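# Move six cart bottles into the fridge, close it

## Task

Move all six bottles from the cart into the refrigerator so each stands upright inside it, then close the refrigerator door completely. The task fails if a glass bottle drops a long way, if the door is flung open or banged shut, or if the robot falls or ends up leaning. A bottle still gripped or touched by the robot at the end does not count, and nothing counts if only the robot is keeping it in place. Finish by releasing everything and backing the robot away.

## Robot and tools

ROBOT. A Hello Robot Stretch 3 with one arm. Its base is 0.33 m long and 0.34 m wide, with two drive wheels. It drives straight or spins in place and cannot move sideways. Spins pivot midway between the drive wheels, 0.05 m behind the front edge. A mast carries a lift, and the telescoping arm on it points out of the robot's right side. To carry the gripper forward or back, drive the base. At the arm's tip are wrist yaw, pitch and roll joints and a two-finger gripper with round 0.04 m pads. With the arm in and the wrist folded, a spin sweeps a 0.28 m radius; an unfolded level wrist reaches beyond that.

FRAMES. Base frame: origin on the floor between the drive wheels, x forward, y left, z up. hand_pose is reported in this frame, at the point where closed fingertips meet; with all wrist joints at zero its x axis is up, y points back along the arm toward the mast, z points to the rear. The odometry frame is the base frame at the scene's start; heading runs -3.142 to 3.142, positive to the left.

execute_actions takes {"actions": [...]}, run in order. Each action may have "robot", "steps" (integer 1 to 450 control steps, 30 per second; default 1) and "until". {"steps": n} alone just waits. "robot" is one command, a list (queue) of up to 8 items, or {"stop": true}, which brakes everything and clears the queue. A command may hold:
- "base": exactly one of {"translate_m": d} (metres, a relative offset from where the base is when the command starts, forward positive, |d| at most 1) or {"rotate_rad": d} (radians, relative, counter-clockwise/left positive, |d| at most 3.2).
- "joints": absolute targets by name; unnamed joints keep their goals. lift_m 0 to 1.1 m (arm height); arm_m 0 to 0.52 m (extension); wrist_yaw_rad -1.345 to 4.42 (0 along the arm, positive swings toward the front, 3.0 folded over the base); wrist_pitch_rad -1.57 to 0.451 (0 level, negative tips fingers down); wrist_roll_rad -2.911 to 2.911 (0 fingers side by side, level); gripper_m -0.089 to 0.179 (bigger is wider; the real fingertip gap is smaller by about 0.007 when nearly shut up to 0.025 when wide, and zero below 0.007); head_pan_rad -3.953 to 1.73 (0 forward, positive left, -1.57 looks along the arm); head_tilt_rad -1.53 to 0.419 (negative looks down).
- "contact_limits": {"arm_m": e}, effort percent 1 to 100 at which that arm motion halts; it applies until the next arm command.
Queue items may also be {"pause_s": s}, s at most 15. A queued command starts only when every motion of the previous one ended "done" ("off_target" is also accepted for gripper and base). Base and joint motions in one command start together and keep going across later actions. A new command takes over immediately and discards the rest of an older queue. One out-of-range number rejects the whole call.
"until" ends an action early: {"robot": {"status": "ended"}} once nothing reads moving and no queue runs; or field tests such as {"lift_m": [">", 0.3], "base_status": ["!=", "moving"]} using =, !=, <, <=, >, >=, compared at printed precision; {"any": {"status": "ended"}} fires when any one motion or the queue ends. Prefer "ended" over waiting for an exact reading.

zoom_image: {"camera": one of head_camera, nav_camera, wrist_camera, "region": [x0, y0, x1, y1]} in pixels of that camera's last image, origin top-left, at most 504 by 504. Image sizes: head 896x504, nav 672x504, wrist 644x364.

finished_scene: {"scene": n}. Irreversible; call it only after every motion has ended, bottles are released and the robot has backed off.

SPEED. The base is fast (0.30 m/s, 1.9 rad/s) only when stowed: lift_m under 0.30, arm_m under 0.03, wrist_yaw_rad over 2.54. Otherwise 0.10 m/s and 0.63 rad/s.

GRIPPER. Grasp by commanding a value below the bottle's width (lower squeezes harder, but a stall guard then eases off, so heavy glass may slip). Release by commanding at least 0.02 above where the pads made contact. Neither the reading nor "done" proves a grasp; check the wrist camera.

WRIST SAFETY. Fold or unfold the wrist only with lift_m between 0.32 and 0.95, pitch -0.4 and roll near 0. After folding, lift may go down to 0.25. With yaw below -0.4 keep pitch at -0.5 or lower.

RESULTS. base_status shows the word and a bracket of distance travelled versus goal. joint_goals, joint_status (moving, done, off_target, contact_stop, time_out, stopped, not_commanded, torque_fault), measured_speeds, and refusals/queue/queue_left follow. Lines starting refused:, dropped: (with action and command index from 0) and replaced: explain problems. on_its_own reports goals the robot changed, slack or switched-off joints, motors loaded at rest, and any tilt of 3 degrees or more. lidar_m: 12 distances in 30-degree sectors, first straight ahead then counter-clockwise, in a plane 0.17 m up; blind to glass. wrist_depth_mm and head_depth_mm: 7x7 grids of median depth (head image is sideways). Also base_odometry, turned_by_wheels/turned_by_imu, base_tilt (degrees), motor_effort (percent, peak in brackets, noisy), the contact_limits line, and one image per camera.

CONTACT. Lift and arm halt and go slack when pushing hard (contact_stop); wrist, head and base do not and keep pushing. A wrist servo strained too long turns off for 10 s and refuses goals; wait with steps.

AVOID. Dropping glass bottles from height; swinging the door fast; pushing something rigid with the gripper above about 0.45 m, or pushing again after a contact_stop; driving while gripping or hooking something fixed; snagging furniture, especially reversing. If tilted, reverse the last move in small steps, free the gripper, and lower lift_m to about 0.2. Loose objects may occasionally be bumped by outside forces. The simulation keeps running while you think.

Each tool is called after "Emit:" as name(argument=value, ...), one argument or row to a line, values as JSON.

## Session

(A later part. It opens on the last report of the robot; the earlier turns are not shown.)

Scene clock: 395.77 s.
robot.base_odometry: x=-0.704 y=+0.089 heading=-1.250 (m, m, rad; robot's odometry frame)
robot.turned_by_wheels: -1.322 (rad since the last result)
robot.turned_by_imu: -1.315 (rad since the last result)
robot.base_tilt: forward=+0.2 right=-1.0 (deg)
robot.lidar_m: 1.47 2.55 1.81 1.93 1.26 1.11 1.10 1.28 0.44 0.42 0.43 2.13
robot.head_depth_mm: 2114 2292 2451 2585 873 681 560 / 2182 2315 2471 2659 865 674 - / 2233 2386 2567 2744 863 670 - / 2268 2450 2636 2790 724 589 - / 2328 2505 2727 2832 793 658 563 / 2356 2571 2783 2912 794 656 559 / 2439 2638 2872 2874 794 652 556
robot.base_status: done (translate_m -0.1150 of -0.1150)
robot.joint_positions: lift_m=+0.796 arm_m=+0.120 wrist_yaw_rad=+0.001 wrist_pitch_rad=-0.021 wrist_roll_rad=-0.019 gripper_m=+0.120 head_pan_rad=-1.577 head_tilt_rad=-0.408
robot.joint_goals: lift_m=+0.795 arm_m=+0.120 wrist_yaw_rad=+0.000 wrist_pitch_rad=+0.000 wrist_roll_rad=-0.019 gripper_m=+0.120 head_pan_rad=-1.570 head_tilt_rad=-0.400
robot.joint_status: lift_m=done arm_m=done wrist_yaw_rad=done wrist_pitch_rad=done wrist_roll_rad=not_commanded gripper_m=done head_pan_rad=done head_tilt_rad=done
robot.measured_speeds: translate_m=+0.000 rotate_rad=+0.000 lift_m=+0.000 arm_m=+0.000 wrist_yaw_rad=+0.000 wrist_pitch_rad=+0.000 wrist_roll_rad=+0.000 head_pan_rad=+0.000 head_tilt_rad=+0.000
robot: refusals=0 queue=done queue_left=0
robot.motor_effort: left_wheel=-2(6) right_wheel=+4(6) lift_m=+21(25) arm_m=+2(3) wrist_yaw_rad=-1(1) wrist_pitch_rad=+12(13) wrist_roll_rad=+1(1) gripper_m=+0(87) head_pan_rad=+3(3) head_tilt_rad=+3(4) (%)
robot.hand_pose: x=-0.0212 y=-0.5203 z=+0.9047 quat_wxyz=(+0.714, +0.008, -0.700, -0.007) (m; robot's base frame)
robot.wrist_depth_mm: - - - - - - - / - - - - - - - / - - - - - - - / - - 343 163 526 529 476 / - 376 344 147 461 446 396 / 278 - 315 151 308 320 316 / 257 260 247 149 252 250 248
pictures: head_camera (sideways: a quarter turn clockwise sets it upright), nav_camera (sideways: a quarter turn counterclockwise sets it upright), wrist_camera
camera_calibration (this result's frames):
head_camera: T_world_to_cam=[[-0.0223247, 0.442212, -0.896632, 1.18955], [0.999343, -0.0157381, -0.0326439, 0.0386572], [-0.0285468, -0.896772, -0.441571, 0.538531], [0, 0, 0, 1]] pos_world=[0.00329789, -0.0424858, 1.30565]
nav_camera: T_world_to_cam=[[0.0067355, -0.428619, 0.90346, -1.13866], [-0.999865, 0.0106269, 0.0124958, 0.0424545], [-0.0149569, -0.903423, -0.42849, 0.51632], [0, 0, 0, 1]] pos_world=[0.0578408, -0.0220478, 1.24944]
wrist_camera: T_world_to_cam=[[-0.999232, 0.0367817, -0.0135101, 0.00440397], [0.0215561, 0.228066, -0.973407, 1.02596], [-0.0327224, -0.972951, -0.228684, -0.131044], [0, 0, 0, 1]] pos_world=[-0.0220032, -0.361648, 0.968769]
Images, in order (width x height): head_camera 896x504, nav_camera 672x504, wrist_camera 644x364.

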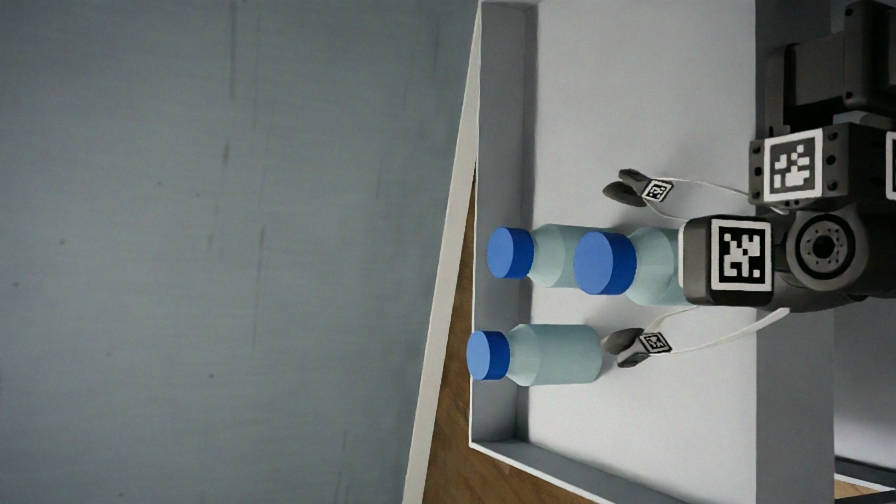

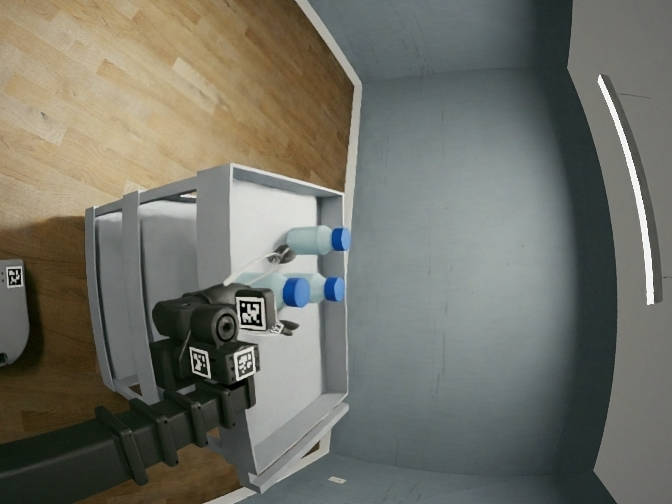

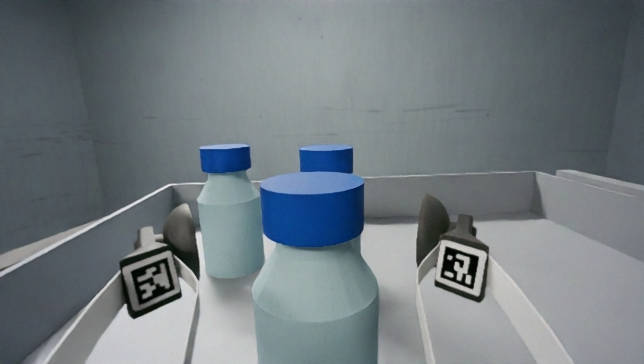

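Emit:
execute_actions(
  actions=[
    {"robot":[{"joints":{"arm_m":0.128}},{"joints":{"gripper_m":0.02}},{"joints":{"lift_m":1.0}}],"steps":450,"until":{"robot":{"status":"ended"}}},
    {"robot":[{"base":{"translate_m":0.115},"joints":{"arm_m":0}},{"base":{"rotate_rad":-0.539}},{"base":{"translate_m":1.0}},{"base":{"translate_m":0.54}},{"base":{"rotate_rad":1.861}},{"base":{"translate_m":0.27}},{"joints":{"arm_m":0.27}},{"joints":{"lift_m":0.932}}],"steps":450,"until":{"robot":{"status":"ended"}}},
    {"steps":450,"until":{"robot":{"status":"ended"}}},
    {"steps":450,"until":{"robot":{"status":"ended"}}},
    {"robot":[{"joints":{"gripper_m":0.085}},{"joints":{"arm_m":0}}],"steps":450,"until":{"robot":{"status":"ended"}}},
  ],
)

Emit:
execute_actions(
  actions=[
    {"robot":[{"base":{"translate_m":-0.27}},{"base":{"rotate_rad":-1.861}},{"base":{"translate_m":-1.0}},{"base":{"translate_m":-0.54}},{"base":{"rotate_rad":0.539}},{"base":{"translate_m":-0.128},"joints":{"gripper_m":0.1,"lift_m":0.88}},{"joints":{"arm_m":0.28}},{"joints":{"lift_m":0.795}}],"steps":450,"until":{"robot":{"status":"ended"}}},
    {"steps":450,"until":{"robot":{"status":"ended"}}},
    {"steps":450,"until":{"robot":{"status":"ended"}}},
  ],
)

Scene clock: 447.80 s.
robot.base_odometry: x=-0.732 y=-1.504 heading=+0.071 (m, m, rad; robot's odometry frame)
robot.turned_by_wheels: +1.322 (rad since the last result)
robot.turned_by_imu: +1.329 (rad since the last result)
robot.base_tilt: forward=+0.3 right=-1.0 (deg)
robot.lidar_m: 0.29 0.30 2.75 1.29 1.29 2.53 2.46 1.50 0.56 0.87 0.40 0.30
robot.head_depth_mm: 639 661 645 629 613 642 - / 782 851 907 841 692 850 - / 779 856 928 906 713 - - / 782 854 917 665 677 - - / 780 854 930 815 699 1025 830 / 780 857 913 648 669 1021 857 / 720 802 828 790 686 904 831
robot.base_status: done (translate_m +0.2700 of +0.2700)
robot.joint_positions: lift_m=+0.932 arm_m=+0.002 wrist_yaw_rad=-0.001 wrist_pitch_rad=-0.022 wrist_roll_rad=-0.019 gripper_m=+0.085 head_pan_rad=-1.577 head_tilt_rad=-0.408
robot.joint_goals: lift_m=+0.932 arm_m=+0.000 wrist_yaw_rad=+0.000 wrist_pitch_rad=+0.000 wrist_roll_rad=-0.019 gripper_m=+0.085 head_pan_rad=-1.570 head_tilt_rad=-0.400
robot.joint_status: lift_m=done arm_m=done wrist_yaw_rad=done wrist_pitch_rad=done wrist_roll_rad=not_commanded gripper_m=done head_pan_rad=done head_tilt_rad=done
robot.measured_speeds: translate_m=+0.000 rotate_rad=+0.000 lift_m=+0.000 arm_m=+0.000 wrist_yaw_rad=+0.000 wrist_pitch_rad=+0.000 wrist_roll_rad=+0.000 head_pan_rad=+0.000 head_tilt_rad=+0.000
robot: refusals=0 queue=done queue_left=0
robot.motor_effort: left_wheel=-2(5) right_wheel=+4(9) lift_m=+26(57) arm_m=-3(4) wrist_yaw_rad=+0(4) wrist_pitch_rad=+12(38) wrist_roll_rad=+1(1) gripper_m=+0(98) head_pan_rad=+3(3) head_tilt_rad=+4(2) (%)
robot.hand_pose: x=-0.0216 y=-0.4025 z=+1.0413 quat_wxyz=(+0.714, +0.008, -0.700, -0.008) (m; robot's base frame)
robot.wrist_depth_mm: 312 459 641 648 630 322 254 / 309 450 661 667 638 328 262 / 315 453 682 689 648 327 270 / 313 449 469 669 660 331 282 / 305 442 444 414 482 332 294 / 308 373 348 364 337 316 307 / 315 469 746 780 691 320 319
pictures: head_camera (sideways: a quarter turn clockwise sets it upright), nav_camera (sideways: a quarter turn counterclockwise sets it upright), wrist_camera
camera_calibration (this result's frames):
head_camera: T_world_to_cam=[[-0.0223269, 0.442145, -0.896666, 1.18959], [0.999343, -0.0157365, -0.0326432, 0.0386562], [-0.0285434, -0.896806, -0.441503, 0.538443], [0, 0, 0, 1]] pos_world=[0.00329807, -0.0424855, 1.30565]
nav_camera: T_world_to_cam=[[0.00673765, -0.428551, 0.903493, -1.1387], [-0.999865, 0.0106238, 0.0124955, 0.0424549], [-0.0149534, -0.903455, -0.428422, 0.516232], [0, 0, 0, 1]] pos_world=[0.0578408, -0.0220515, 1.24944]
wrist_camera: T_world_to_cam=[[-0.99918, 0.0381899, -0.0134842, 0.00210127], [0.0218766, 0.228732, -0.973244, 1.13224], [-0.0340839, -0.97274, -0.229379, 0.015576], [0, 0, 0, 1]] pos_world=[-0.022139, -0.243907, 1.10554]
Images, in order (width x height): head_camera 896x504, nav_camera 672x504, wrist_camera 644x364.

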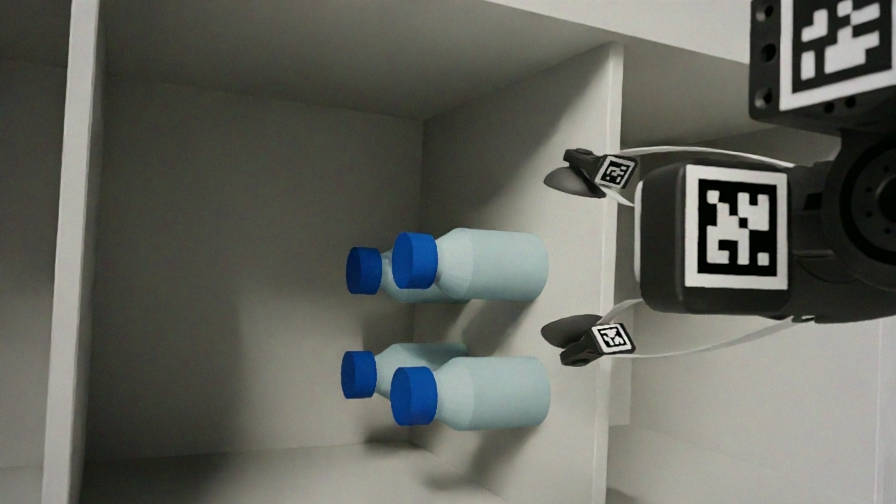

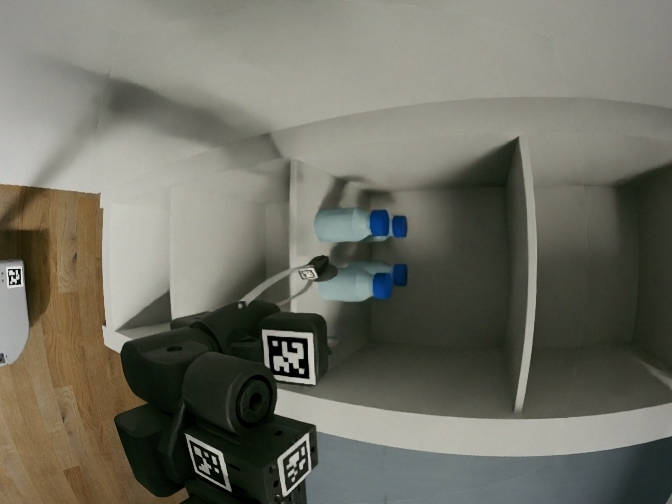

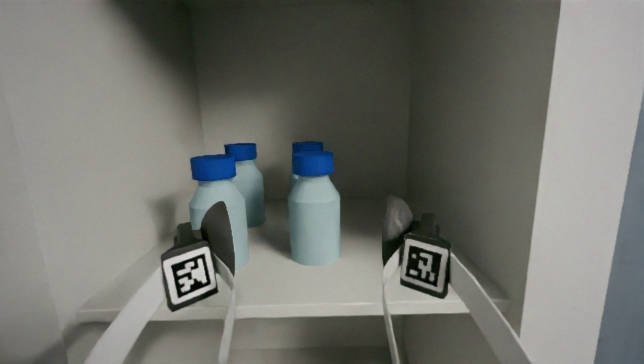

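Scene clock: 482.10 s.
robot.base_odometry: x=-0.708 y=+0.102 heading=-1.251 (m, m, rad; robot's odometry frame)
robot.turned_by_wheels: -1.322 (rad since the last result)
robot.turned_by_imu: -1.315 (rad since the last result)
robot.base_tilt: forward=+0.4 right=-1.0 (deg)
robot.lidar_m: 1.48 2.55 1.82 1.91 1.24 1.09 1.09 1.26 0.44 0.42 0.43 2.14
robot.head_depth_mm: 2122 2297 2471 2578 875 683 575 / 2164 2325 2530 2656 905 - 836 / 2230 2382 2588 2724 934 - 832 / 2291 2466 2624 2825 - - 828 / 2338 2508 2710 2833 786 661 825 / 2394 2585 2783 2896 779 657 821 / 2437 2654 2849 2907 799 653 560
robot.base_status: done (translate_m -0.1280 of -0.1280)
robot.joint_positions: lift_m=+0.796 arm_m=+0.280 wrist_yaw_rad=-0.001 wrist_pitch_rad=-0.021 wrist_roll_rad=-0.019 gripper_m=+0.100 head_pan_rad=-1.577 head_tilt_rad=-0.408
robot.joint_goals: lift_m=+0.795 arm_m=+0.280 wrist_yaw_rad=+0.000 wrist_pitch_rad=+0.000 wrist_roll_rad=-0.019 gripper_m=+0.100 head_pan_rad=-1.570 head_tilt_rad=-0.400
robot.joint_status: lift_m=done arm_m=done wrist_yaw_rad=done wrist_pitch_rad=done wrist_roll_rad=not_commanded gripper_m=done head_pan_rad=done head_tilt_rad=done
robot.measured_speeds: translate_m=+0.000 rotate_rad=+0.000 lift_m=+0.000 arm_m=+0.000 wrist_yaw_rad=+0.000 wrist_pitch_rad=+0.000 wrist_roll_rad=+0.000 head_pan_rad=+0.000 head_tilt_rad=+0.000
robot: refusals=0 queue=done queue_left=0
robot.motor_effort: left_wheel=-2(5) right_wheel=+3(6) lift_m=+21(25) arm_m=+3(1) wrist_yaw_rad=+0(0) wrist_pitch_rad=+12(13) wrist_roll_rad=+1(1) gripper_m=+0(65) head_pan_rad=+3(3) head_tilt_rad=+2(3) (%)
robot.hand_pose: x=-0.0216 y=-0.6803 z=+0.9046 quat_wxyz=(+0.714, +0.008, -0.700, -0.008) (m; robot's base frame)
robot.wrist_depth_mm: - - - - - - - / - - - - - - - / - - - - - - - / - 192 - 161 - - - / - 188 362 145 370 380 379 / 287 183 220 150 306 318 315 / 265 191 220 147 242 249 246
pictures: head_camera (sideways: a quarter turn clockwise sets it upright), nav_camera (sideways: a quarter turn counterclockwise sets it upright), wrist_camera
camera_calibration (this result's frames):
head_camera: T_world_to_cam=[[-0.0223275, 0.442145, -0.896666, 1.18959], [0.999343, -0.0157352, -0.0326432, 0.0386562], [-0.0285422, -0.896806, -0.441503, 0.538443], [0, 0, 0, 1]] pos_world=[0.00329812, -0.0424855, 1.30565]
nav_camera: T_world_to_cam=[[0.00673821, -0.428551, 0.903492, -1.1387], [-0.999866, 0.0106224, 0.0124955, 0.0424549], [-0.0149522, -0.903455, -0.428422, 0.516232], [0, 0, 0, 1]] pos_world=[0.0578409, -0.0220515, 1.24944]
wrist_camera: T_world_to_cam=[[-0.99918, 0.0381818, -0.0135062, 0.0108811], [0.0218764, 0.228165, -0.973377, 1.06247], [-0.0340836, -0.972874, -0.228813, -0.286594], [0, 0, 0, 1]] pos_world=[-0.022139, -0.521654, 0.968755]
Images, in order (width x height): head_camera 896x504, nav_camera 672x504, wrist_camera 644x364.

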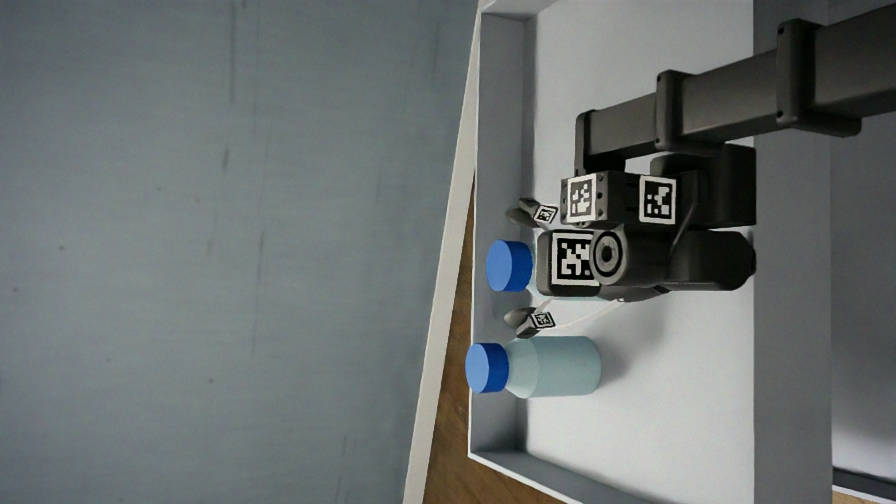

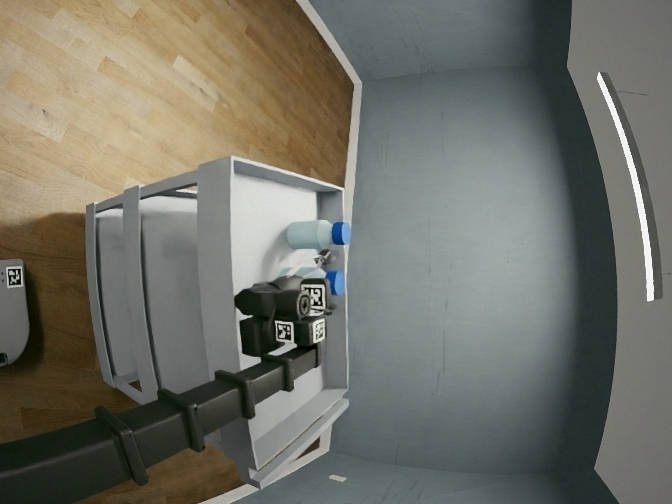

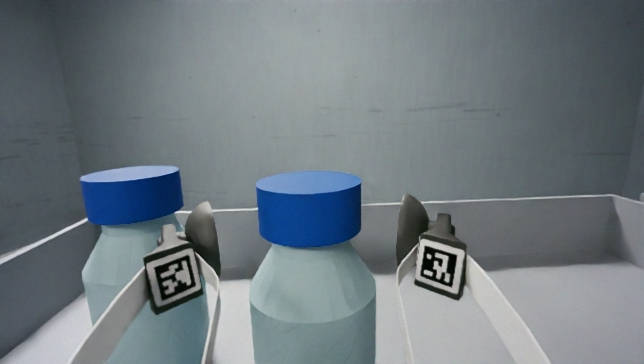

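Emit:
execute_actions(
  actions=[
    {"robot":[{"joints":{"arm_m":0.288}},{"joints":{"gripper_m":0.02}},{"joints":{"lift_m":1.0}}],"steps":450,"until":{"robot":{"status":"ended"}}},
    {"robot":[{"base":{"translate_m":0.128},"joints":{"arm_m":0}},{"base":{"rotate_rad":-0.539}},{"base":{"translate_m":1.0}},{"base":{"translate_m":0.54},"joints":{"lift_m":0.6}},{"base":{"rotate_rad":1.861}},{"base":{"translate_m":0.33},"joints":{"head_tilt_rad":-0.9}}],"steps":450,"until":{"robot":{"status":"ended"}}},
    {"steps":450,"until":{"robot":{"status":"ended"}}},
    {"steps":450,"until":{"robot":{"status":"ended"}}},
  ],
)

Scene clock: 523.33 s.
robot.base_odometry: x=-0.672 y=-1.500 heading=+0.071 (m, m, rad; robot's odometry frame)
robot.turned_by_wheels: +1.322 (rad since the last result)
robot.turned_by_imu: +1.328 (rad since the last result)
robot.base_tilt: forward=+0.3 right=-1.0 (deg)
robot.lidar_m: 0.23 0.24 2.75 1.30 1.30 2.59 2.51 1.51 0.58 0.68 0.32 0.24
robot.head_depth_mm: 784 654 811 843 1386 1271 1148 / 801 647 1087 969 1165 1290 - / 576 624 1114 979 1285 1299 - / 754 634 1110 958 708 - - / 563 612 1098 966 1255 1240 1145 / 743 638 995 929 1194 1227 1125 / 598 600 684 770 846 874 903
robot.base_status: done (translate_m +0.3300 of +0.3300)
robot.joint_positions: lift_m=+0.600 arm_m=+0.002 wrist_yaw_rad=+0.000 wrist_pitch_rad=-0.053 wrist_roll_rad=-0.019 gripper_m=+0.021 head_pan_rad=-1.577 head_tilt_rad=-0.888
robot.joint_goals: lift_m=+0.600 arm_m=+0.000 wrist_yaw_rad=+0.000 wrist_pitch_rad=+0.000 wrist_roll_rad=-0.019 gripper_m=+0.020 head_pan_rad=-1.570 head_tilt_rad=-0.900
robot.joint_status: lift_m=done arm_m=done wrist_yaw_rad=done wrist_pitch_rad=done wrist_roll_rad=not_commanded gripper_m=done head_pan_rad=done head_tilt_rad=done
robot.measured_speeds: translate_m=+0.000 rotate_rad=+0.000 lift_m=+0.000 arm_m=+0.000 wrist_yaw_rad=+0.000 wrist_pitch_rad=+0.000 wrist_roll_rad=+0.000 head_pan_rad=+0.000 head_tilt_rad=+0.000
robot: refusals=0 queue=done queue_left=0
robot.motor_effort: left_wheel=-2(4) right_wheel=+4(9) lift_m=+24(55) arm_m=-3(3) wrist_yaw_rad=+0(1) wrist_pitch_rad=+30(31) wrist_roll_rad=+1(1) gripper_m=-19(99) head_pan_rad=+3(3) head_tilt_rad=-3(25) (%)
robot.hand_pose: x=-0.0216 y=-0.4015 z=+0.7015 quat_wxyz=(+0.714, +0.019, -0.700, -0.019) (m; robot's base frame)
robot.wrist_depth_mm: 254 358 519 538 563 420 283 / 261 355 653 660 662 422 284 / 272 351 673 691 686 423 287 / 283 350 603 162 714 426 290 / 293 349 317 133 616 433 300 / 306 324 414 142 405 405 311 / 320 328 360 136 360 363 325
pictures: head_camera (sideways: a quarter turn clockwise sets it upright), nav_camera (sideways: a quarter turn counterclockwise sets it upright), wrist_camera
camera_calibration (this result's frames):
head_camera: T_world_to_cam=[[-0.0202093, 0.806424, -0.590992, 0.791153], [0.999441, 0.000538189, -0.033442, 0.0396746], [-0.0266504, -0.591337, -0.805984, 1.01255], [0, 0, 0, 1]] pos_world=[0.00332106, -0.0392693, 1.28499]
nav_camera: T_world_to_cam=[[0.00459103, -0.797513, 0.603284, -0.747373], [-0.999904, 0.00423676, 0.0132101, 0.0415329], [-0.0130912, -0.603286, -0.797417, 0.996221], [0, 0, 0, 1]] pos_world=[0.0580019, 0.00479097, 1.24473]
wrist_camera: T_world_to_cam=[[-0.999182, 0.0385188, -0.0123216, -0.00318601], [0.0218769, 0.258559, -0.965748, 0.807993], [-0.0340136, -0.965227, -0.25919, -0.0374334], [0, 0, 0, 1]] pos_world=[-0.022133, -0.244923, 0.770576]
Images, in order (width x height): head_camera 896x504, nav_camera 672x504, wrist_camera 644x364.

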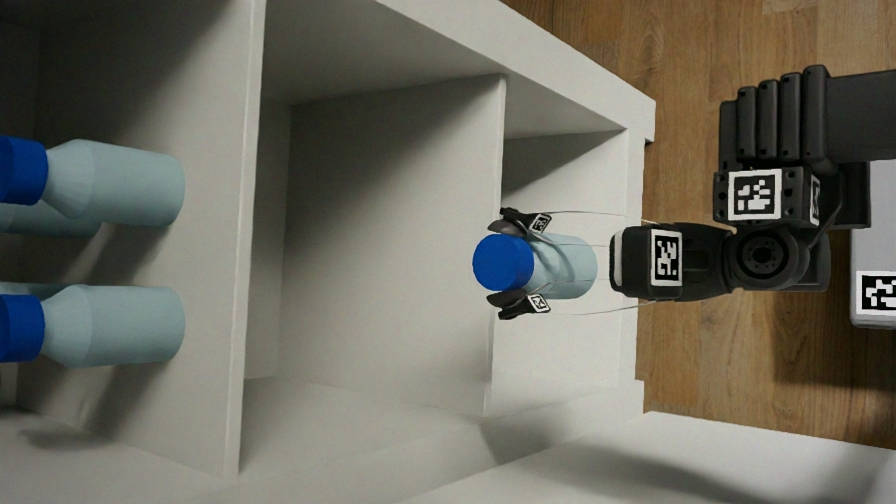

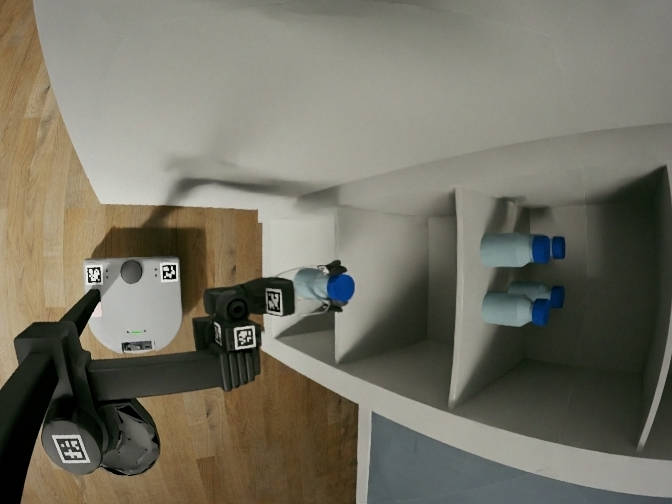

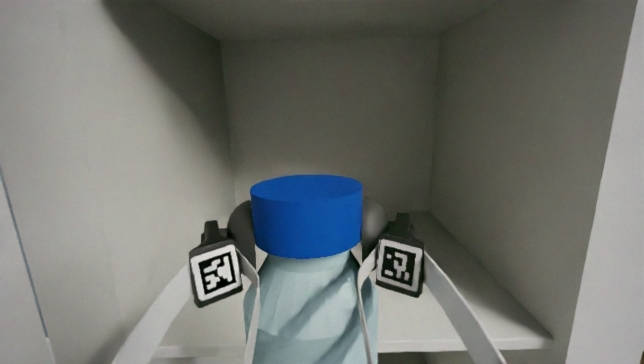

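Emit:
execute_actions(
  actions=[
    {"robot":[{"joints":{"lift_m":0.62}},{"joints":{"arm_m":0.42}}],"steps":450,"until":{"robot":{"status":"ended"}}},
    {"robot":{"joints":{"lift_m":0.5}},"steps":150,"until":{"robot":{"wrist_pitch_rad":[">",-0.035]}}},
    {"robot":{"stop":true},"steps":15},
    {"robot":[{"joints":{"gripper_m":0.085}},{"joints":{"arm_m":0}}],"steps":450,"until":{"robot":{"status":"ended"}}},
  ],
)

Emit:
execute_actions(
  actions=[
    {"robot":[{"base":{"translate_m":-0.33}},{"base":{"rotate_rad":-1.861}},{"base":{"translate_m":-1.0},"joints":{"gripper_m":0.1,"lift_m":0.9}},{"base":{"translate_m":-0.54}},{"base":{"rotate_rad":0.539}},{"base":{"translate_m":-0.02}},{"joints":{"arm_m":0.31}},{"joints":{"lift_m":0.795}}],"steps":450,"until":{"robot":{"status":"ended"}}},
    {"steps":450,"until":{"robot":{"status":"ended"}}},
    {"steps":450,"until":{"robot":{"status":"ended"}}},
  ],
)

Scene clock: 542.47 s.
robot.base_odometry: x=-0.672 y=-1.500 heading=+0.071 (m, m, rad; robot's odometry frame)
robot.turned_by_wheels: +0.000 (rad since the last result)
robot.turned_by_imu: +0.003 (rad since the last result)
robot.base_tilt: forward=+0.3 right=-0.9 (deg)
robot.lidar_m: 0.23 0.24 2.76 1.30 1.30 2.59 2.51 1.51 0.58 0.69 0.32 0.24
robot.head_depth_mm: 786 652 810 847 1386 1275 1154 / 799 647 1088 972 1167 1271 1140 / 577 622 1116 984 1271 1279 - / 753 634 1042 975 1272 - - / 565 611 1102 971 1252 1246 1144 / 746 640 994 929 1195 1231 1125 / 598 599 683 770 845 871 905
robot.base_status: done (translate_m +0.3300 of +0.3300)
robot.joint_positions: lift_m=+0.501 arm_m=+0.002 wrist_yaw_rad=+0.000 wrist_pitch_rad=-0.017 wrist_roll_rad=-0.019 gripper_m=+0.085 head_pan_rad=-1.577 head_tilt_rad=-0.889
robot.joint_goals: lift_m=+0.500 arm_m=+0.000 wrist_yaw_rad=+0.000 wrist_pitch_rad=+0.000 wrist_roll_rad=-0.019 gripper_m=+0.085 head_pan_rad=-1.570 head_tilt_rad=-0.900
robot.joint_status: lift_m=stopped arm_m=done wrist_yaw_rad=done wrist_pitch_rad=done wrist_roll_rad=not_commanded gripper_m=done head_pan_rad=done head_tilt_rad=done
robot.measured_speeds: translate_m=+0.000 rotate_rad=+0.000 lift_m=+0.000 arm_m=+0.000 wrist_yaw_rad=+0.000 wrist_pitch_rad=+0.000 wrist_roll_rad=+0.000 head_pan_rad=+0.000 head_tilt_rad=+0.000
robot: refusals=0 queue=done queue_left=0
robot.motor_effort: left_wheel=-2(2) right_wheel=+3(4) lift_m=+20(57) arm_m=-4(2) wrist_yaw_rad=+1(0) wrist_pitch_rad=+9(31) wrist_roll_rad=+1(1) gripper_m=+0(88) head_pan_rad=+3(4) head_tilt_rad=-4(5) (%)
robot.hand_pose: x=-0.0216 y=-0.4027 z=+0.6109 quat_wxyz=(+0.714, +0.006, -0.700, -0.006) (m; robot's base frame)
robot.wrist_depth_mm: 258 356 637 643 645 417 283 / 264 357 652 667 665 420 285 / 273 352 683 684 690 424 286 / 279 348 605 589 664 430 286 / 291 346 460 433 449 388 297 / 303 307 477 346 764 359 306 / 311 367 657 774 743 408 317
pictures: head_camera (sideways: a quarter turn clockwise sets it upright), nav_camera (sideways: a quarter turn counterclockwise sets it upright), wrist_camera
camera_calibration (this result's frames):
head_camera: T_world_to_cam=[[-0.0202077, 0.806696, -0.590621, 0.79067], [0.999441, 0.000553568, -0.033439, 0.0396707], [-0.0266482, -0.590967, -0.806256, 1.0129], [0, 0, 0, 1]] pos_world=[0.0033211, -0.0392615, 1.28497]
nav_camera: T_world_to_cam=[[0.00458939, -0.797791, 0.602917, -0.746895], [-0.999904, 0.00423068, 0.0132094, 0.041534], [-0.013089, -0.60292, -0.797695, 0.996582], [0, 0, 0, 1]] pos_world=[0.0580021, 0.00481726, 1.24473]
wrist_camera: T_world_to_cam=[[-0.999182, 0.0380586, -0.0136873, -0.00361111], [0.0218623, 0.223518, -0.974455, 0.71197], [-0.0340271, -0.973957, -0.224167, -0.0869855], [0, 0, 0, 1]] pos_world=[-0.0221333, -0.243721, 0.674234]
Images, in order (width x height): head_camera 896x504, nav_camera 672x504, wrist_camera 644x364.

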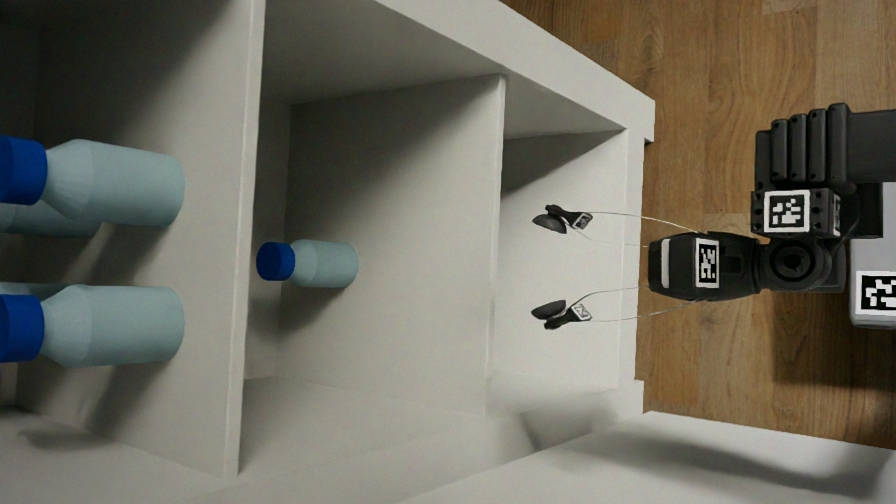

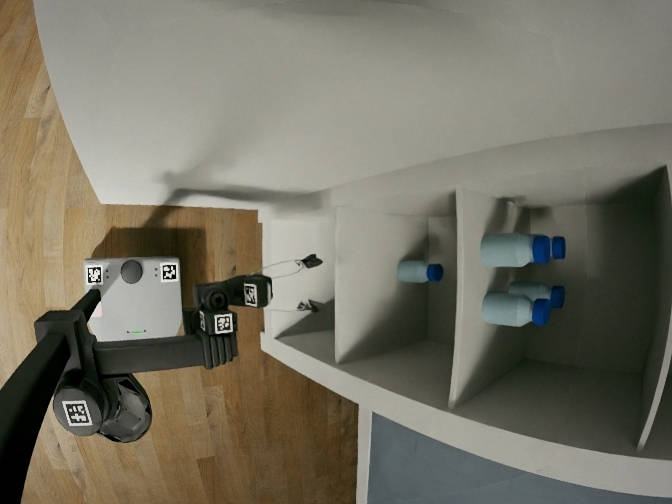

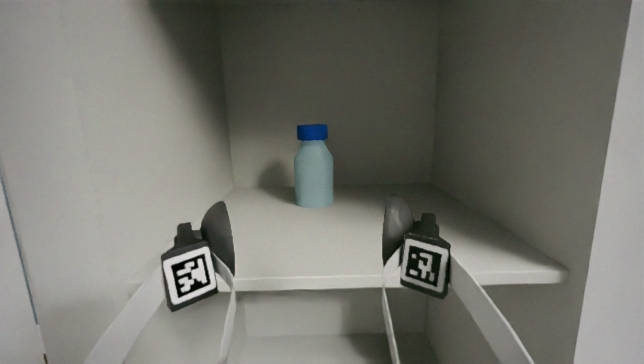

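Scene clock: 577.23 s.
robot.base_odometry: x=-0.674 y=-0.001 heading=-1.251 (m, m, rad; robot's odometry frame)
robot.turned_by_wheels: -1.322 (rad since the last result)
robot.turned_by_imu: -1.315 (rad since the last result)
robot.base_tilt: forward=+0.4 right=-0.9 (deg)
robot.lidar_m: 1.38 2.52 1.76 1.93 1.37 1.19 1.20 0.61 0.44 0.42 0.43 2.04
robot.head_depth_mm: 2302 862 725 631 - - - / 2367 876 - 966 940 1247 1144 / 2410 - 674 635 925 1227 1159 / 2410 - 675 634 921 1218 1155 / 2489 812 701 947 914 1206 1142 / 2559 2050 697 687 1373 1243 1126 / 2591 2133 1811 1562 1387 1237 1117
robot.base_status: done (translate_m -0.0200 of -0.0200)
robot.joint_positions: lift_m=+0.796 arm_m=+0.310 wrist_yaw_rad=+0.000 wrist_pitch_rad=-0.017 wrist_roll_rad=-0.019 gripper_m=+0.100 head_pan_rad=-1.577 head_tilt_rad=-0.889
robot.joint_goals: lift_m=+0.795 arm_m=+0.310 wrist_yaw_rad=+0.000 wrist_pitch_rad=+0.000 wrist_roll_rad=-0.019 gripper_m=+0.100 head_pan_rad=-1.570 head_tilt_rad=-0.900
robot.joint_status: lift_m=done arm_m=done wrist_yaw_rad=done wrist_pitch_rad=done wrist_roll_rad=not_commanded gripper_m=done head_pan_rad=done head_tilt_rad=done
robot.measured_speeds: translate_m=+0.000 rotate_rad=+0.000 lift_m=+0.000 arm_m=+0.000 wrist_yaw_rad=+0.000 wrist_pitch_rad=+0.000 wrist_roll_rad=+0.000 head_pan_rad=+0.000 head_tilt_rad=+0.000
robot: refusals=0 queue=done queue_left=0
robot.motor_effort: left_wheel=-2(4) right_wheel=+4(7) lift_m=+20(52) arm_m=+2(3) wrist_yaw_rad=+0(0) wrist_pitch_rad=+10(10) wrist_roll_rad=+1(1) gripper_m=+0(64) head_pan_rad=+3(3) head_tilt_rad=-4(4) (%)
robot.hand_pose: x=-0.0216 y=-0.7104 z=+0.9058 quat_wxyz=(+0.714, +0.006, -0.700, -0.006) (m; robot's base frame)
robot.wrist_depth_mm: - - - - - - - / - - - - - - - / - - - - - - - / - - - 170 - - - / - - 332 162 339 345 351 / - 272 301 160 309 322 319 / - 240 247 159 252 251 249
pictures: head_camera (sideways: a quarter turn clockwise sets it upright), nav_camera (sideways: a quarter turn counterclockwise sets it upright), wrist_camera
camera_calibration (this result's frames):
head_camera: T_world_to_cam=[[-0.0202079, 0.806709, -0.590603, 0.790647], [0.999441, 0.000554669, -0.0334389, 0.0396705], [-0.0266479, -0.590949, -0.806269, 1.01292], [0, 0, 0, 1]] pos_world=[0.00332112, -0.0392612, 1.28497]
nav_camera: T_world_to_cam=[[0.00458959, -0.797804, 0.602899, -0.746872], [-0.999904, 0.00423003, 0.0132093, 0.041534], [-0.0130887, -0.602902, -0.797708, 0.996599], [0, 0, 0, 1]] pos_world=[0.0580021, 0.00481855, 1.24474]
wrist_camera: T_world_to_cam=[[-0.999182, 0.0380629, -0.0136763, 0.0121312], [0.0218627, 0.223809, -0.974388, 1.06829], [-0.0340272, -0.97389, -0.224458, -0.320305], [0, 0, 0, 1]] pos_world=[-0.0221334, -0.551495, 0.969196]
Images, in order (width x height): head_camera 896x504, nav_camera 672x504, wrist_camera 644x364.

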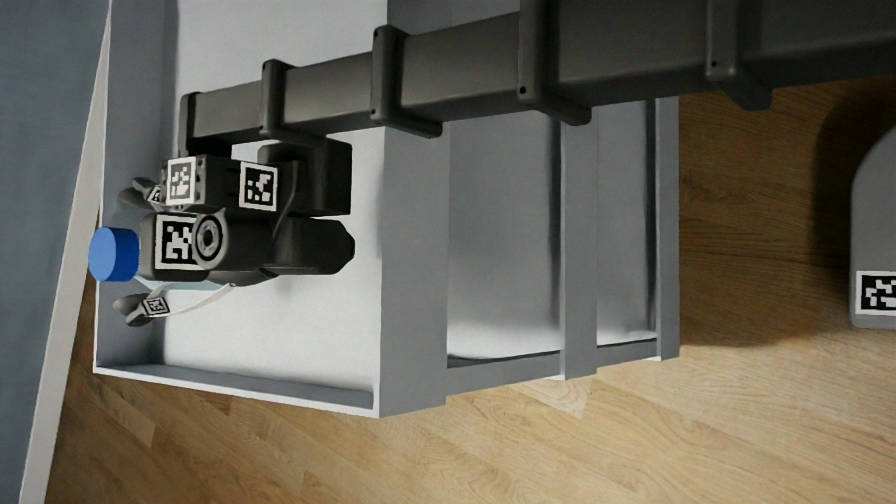

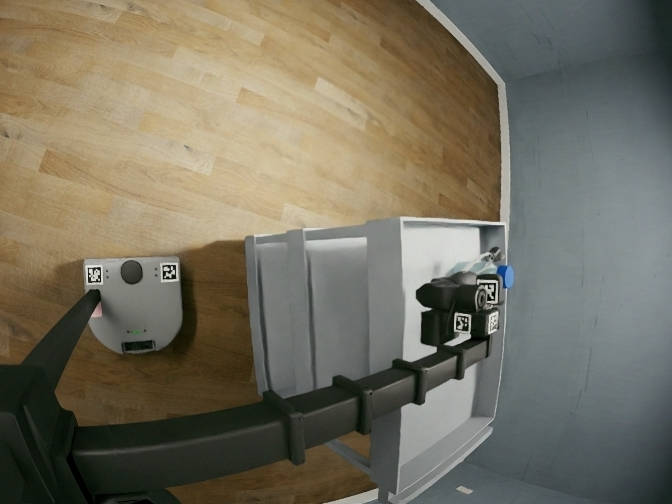

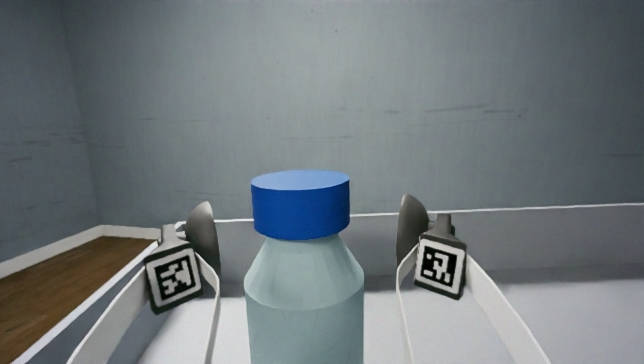

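Touch is ~0.53.

Emit:
execute_actions(
  actions=[
    {"robot":[{"joints":{"arm_m":0.33}},{"joints":{"gripper_m":0.02}},{"joints":{"lift_m":1.0}},{"joints":{"arm_m":0}}],"steps":450,"until":{"robot":{"status":"ended"}}},
    {"robot":[{"base":{"translate_m":0.02}},{"base":{"rotate_rad":-0.539}},{"base":{"translate_m":1.0}},{"base":{"translate_m":0.54},"joints":{"lift_m":0.62}},{"base":{"rotate_rad":1.861}},{"base":{"translate_m":0.33}},{"joints":{"arm_m":0.27}},{"joints":{"lift_m":0.53}}],"steps":450,"until":{"robot":{"status":"ended"}}},
    {"steps":450,"until":{"robot":{"status":"ended"}}},
    {"steps":450,"until":{"robot":{"status":"ended"}}},
    {"robot":[{"joints":{"gripper_m":0.085}},{"joints":{"arm_m":0}}],"steps":450,"until":{"robot":{"status":"ended"}}},
  ],
)

Emit:
execute_actions(
  actions=[
    {"robot":[{"base":{"translate_m":-0.38},"joints":{"lift_m":0.3,"gripper_m":0.0,"head_tilt_rad":-0.5}},{"base":{"rotate_rad":1.571}},{"base":{"translate_m":0.55}},{"base":{"rotate_rad":-1.571}},{"base":{"translate_m":0.85}},{"joints":{"arm_m":0.22}},{"base":{"translate_m":-0.6}}],"steps":450,"until":{"robot":{"status":"ended"}}},
    {"steps":450,"until":{"robot":{"status":"ended"}}},
    {"steps":450,"until":{"robot":{"status":"ended"}}},
    {"steps":60},
  ],
)

Scene clock: 633.40 s.
robot.base_odometry: x=-0.672 y=-1.500 heading=+0.071 (m, m, rad; robot's odometry frame)
robot.turned_by_wheels: +1.322 (rad since the last result)
robot.turned_by_imu: +1.330 (rad since the last result)
robot.base_tilt: forward=+0.3 right=-0.9 (deg)
robot.lidar_m: 0.23 0.24 2.75 1.30 1.30 2.59 2.50 1.51 0.59 0.69 0.33 0.24
robot.head_depth_mm: 785 652 804 838 1382 1279 1148 / 801 647 1079 968 1172 1267 1155 / 578 622 1113 982 1275 1276 - / 733 632 999 944 1271 - - / 563 612 1101 965 1257 1250 1142 / 748 638 1007 938 1191 1228 1124 / 602 599 688 778 849 877 908
robot.base_status: done (translate_m +0.3300 of +0.3300)
robot.joint_positions: lift_m=+0.530 arm_m=+0.002 wrist_yaw_rad=+0.001 wrist_pitch_rad=-0.022 wrist_roll_rad=-0.019 gripper_m=+0.085 head_pan_rad=-1.577 head_tilt_rad=-0.889
robot.joint_goals: lift_m=+0.530 arm_m=+0.000 wrist_yaw_rad=+0.000 wrist_pitch_rad=+0.000 wrist_roll_rad=-0.019 gripper_m=+0.085 head_pan_rad=-1.570 head_tilt_rad=-0.900
robot.joint_status: lift_m=done arm_m=done wrist_yaw_rad=done wrist_pitch_rad=done wrist_roll_rad=not_commanded gripper_m=done head_pan_rad=done head_tilt_rad=done
robot.measured_speeds: translate_m=+0.000 rotate_rad=+0.000 lift_m=+0.000 arm_m=+0.000 wrist_yaw_rad=+0.000 wrist_pitch_rad=+0.000 wrist_roll_rad=+0.000 head_pan_rad=+0.000 head_tilt_rad=+0.000
robot: refusals=0 queue=done queue_left=0
robot.motor_effort: left_wheel=-2(5) right_wheel=+4(8) lift_m=+24(56) arm_m=-3(4) wrist_yaw_rad=-1(4) wrist_pitch_rad=+13(29) wrist_roll_rad=+1(1) gripper_m=+0(97) head_pan_rad=+3(2) head_tilt_rad=-4(4) (%)
robot.hand_pose: x=-0.0213 y=-0.4025 z=+0.6394 quat_wxyz=(+0.714, +0.008, -0.700, -0.008) (m; robot's base frame)
robot.wrist_depth_mm: 257 359 626 643 642 415 282 / 264 356 658 660 664 421 283 / 273 354 677 683 685 420 285 / 281 353 684 660 711 429 285 / 291 346 512 412 514 419 297 / 302 308 342 355 330 347 307 / 312 369 665 781 779 406 318
pictures: head_camera (sideways: a quarter turn clockwise sets it upright), nav_camera (sideways: a quarter turn counterclockwise sets it upright), wrist_camera
camera_calibration (this result's frames):
head_camera: T_world_to_cam=[[-0.0202076, 0.806719, -0.59059, 0.79063], [0.999441, 0.000554969, -0.0334388, 0.0396704], [-0.0266479, -0.590936, -0.806278, 1.01293], [0, 0, 0, 1]] pos_world=[0.00332111, -0.0392609, 1.28497]
nav_camera: T_world_to_cam=[[0.00458935, -0.797814, 0.602886, -0.746855], [-0.999904, 0.00423005, 0.0132093, 0.041534], [-0.0130888, -0.602889, -0.797718, 0.996612], [0, 0, 0, 1]] pos_world=[0.0580021, 0.00481945, 1.24474]
wrist_camera: T_world_to_cam=[[-0.999221, 0.0370844, -0.0134875, -0.00347982], [0.0216271, 0.228766, -0.973241, 0.741036], [-0.0330066, -0.972775, -0.22939, -0.0765994], [0, 0, 0, 1]] pos_world=[-0.0220319, -0.243909, 0.703589]
Images, in order (width x height): head_camera 896x504, nav_camera 672x504, wrist_camera 644x364.

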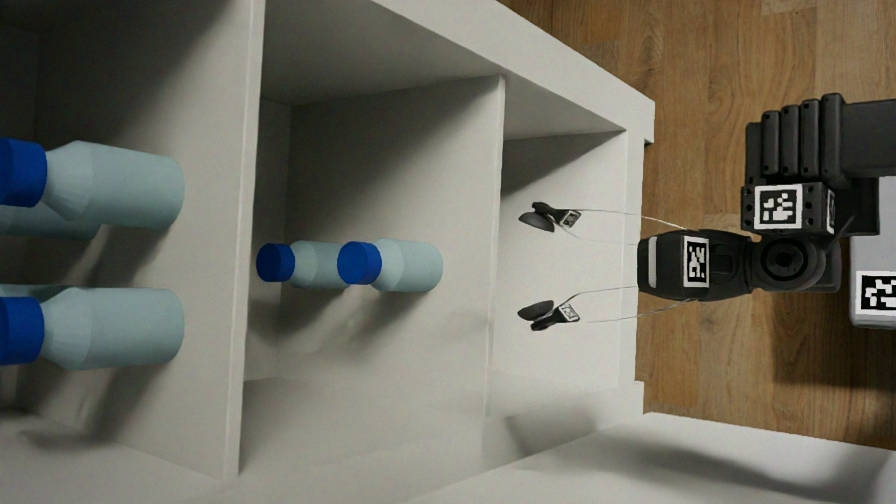

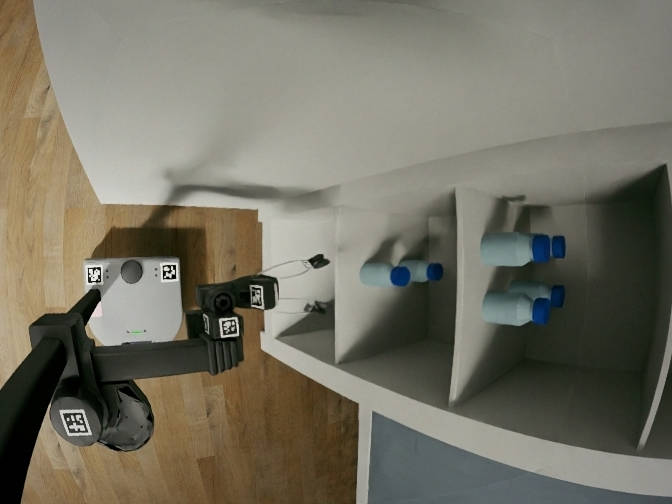

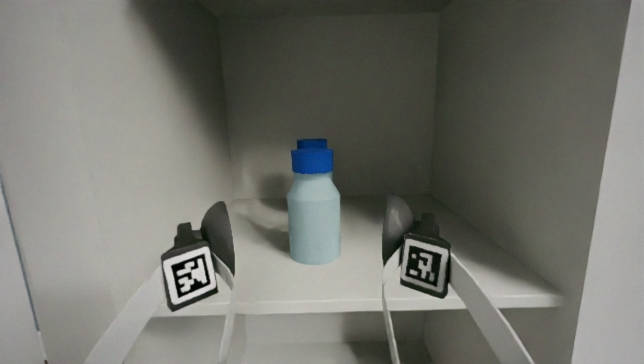

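Scene clock: 673.40 s.
robot.base_odometry: x=-0.841 y=-0.960 heading=+0.071 (m, m, rad; robot's odometry frame)
robot.turned_by_wheels: +0.000 (rad since the last result)
robot.turned_by_imu: +0.012 (rad since the last result)
robot.base_tilt: forward=+0.2 right=-1.0 (deg)
robot.lidar_m: 2.03 2.02 2.17 0.74 0.74 2.45 2.37 2.26 1.68 1.00 1.04 2.36
robot.head_depth_mm: 1382 1508 1670 1860 1949 1592 1328 / 834 924 1637 1865 1937 1587 1318 / 836 911 994 1126 1284 1493 1310 / 836 909 1005 1124 1262 1439 1311 / 838 915 1006 1123 1262 1436 1303 / 834 912 1009 1118 1267 1426 1292 / 839 914 1007 1117 1263 1436 1287
robot.base_status: done (translate_m -0.6000 of -0.6000)
robot.joint_positions: lift_m=+0.301 arm_m=+0.220 wrist_yaw_rad=+0.002 wrist_pitch_rad=-0.021 wrist_roll_rad=-0.019 gripper_m=+0.000 head_pan_rad=-1.577 head_tilt_rad=-0.507
robot.joint_goals: lift_m=+0.300 arm_m=+0.220 wrist_yaw_rad=+0.000 wrist_pitch_rad=+0.000 wrist_roll_rad=-0.019 gripper_m=+0.000 head_pan_rad=-1.570 head_tilt_rad=-0.500
robot.joint_status: lift_m=done arm_m=done wrist_yaw_rad=done wrist_pitch_rad=done wrist_roll_rad=not_commanded gripper_m=done head_pan_rad=done head_tilt_rad=done
robot.measured_speeds: translate_m=+0.000 rotate_rad=+0.000 lift_m=+0.000 arm_m=+0.000 wrist_yaw_rad=+0.000 wrist_pitch_rad=+0.000 wrist_roll_rad=+0.000 head_pan_rad=+0.000 head_tilt_rad=+0.000
robot: refusals=0 queue=done queue_left=0
robot.motor_effort: left_wheel=+1(9) right_wheel=-1(29) lift_m=+21(20) arm_m=+2(3) wrist_yaw_rad=-1(12) wrist_pitch_rad=+12(13) wrist_roll_rad=+1(1) gripper_m=-3(87) head_pan_rad=+4(3) head_tilt_rad=+2(19) (%)
robot.hand_pose: x=-0.0210 y=-0.6203 z=+0.4096 quat_wxyz=(+0.714, +0.009, -0.700, -0.007) (m; robot's base frame)
robot.wrist_depth_mm: - 489 492 492 491 - - / - 505 505 507 501 - - / - 527 526 524 527 - - / - 541 541 547 550 - - / - 557 567 - 566 - - / 918 586 586 591 597 840 833 / 702 629 602 617 629 657 646
pictures: head_camera (sideways: a quarter turn clockwise sets it upright), nav_camera (sideways: a quarter turn counterclockwise sets it upright), wrist_camera
camera_calibration (this result's frames):
head_camera: T_world_to_cam=[[-0.0218862, 0.5284, -0.848713, 1.12705], [0.999365, -0.0123221, -0.0334428, 0.0396928], [-0.0281291, -0.848906, -0.527795, 0.65072], [0, 0, 0, 1]] pos_world=[0.00330345, -0.0426436, 1.30132]
nav_camera: T_world_to_cam=[[0.00629062, -0.515548, 0.856838, -1.07785], [-0.999874, 0.00922084, 0.0128888, 0.0419445], [-0.0145456, -0.856811, -0.515425, 0.629437], [0, 0, 0, 1]] pos_world=[0.0578751, -0.0167605, 1.24743]
wrist_camera: T_world_to_cam=[[-0.999271, 0.0357037, -0.0135539, 0.00101999], [0.0213576, 0.228242, -0.97337, 0.566986], [-0.0316593, -0.97295, -0.228838, -0.341478], [0, 0, 0, 1]] pos_world=[-0.0219012, -0.461687, 0.473758]
Images, in order (width x height): head_camera 896x504, nav_camera 672x504, wrist_camera 644x364.

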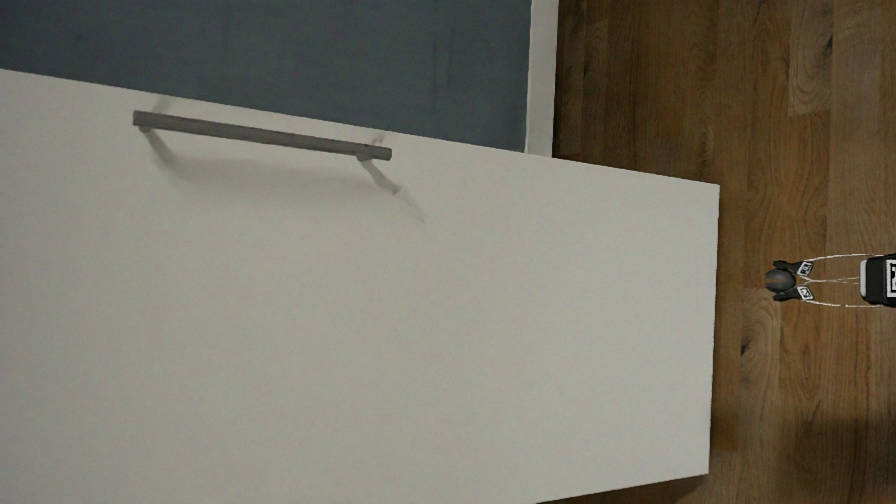

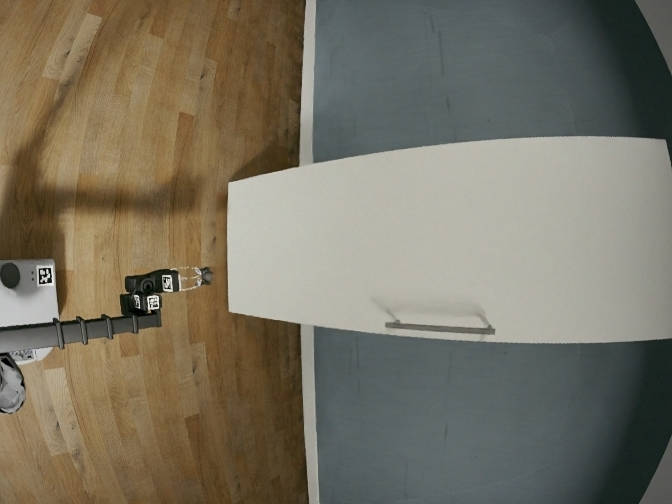

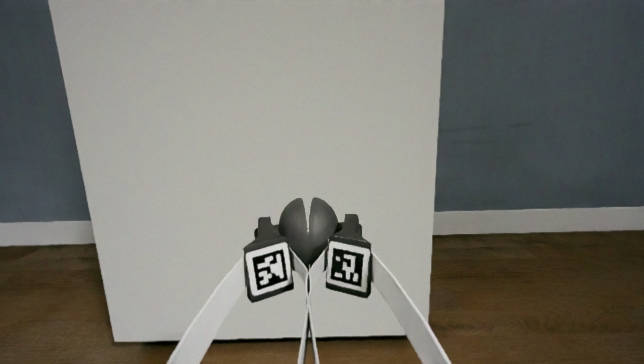

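Emit:
finished_scene(
  scene=2,
)

The scene is finished: the task was done.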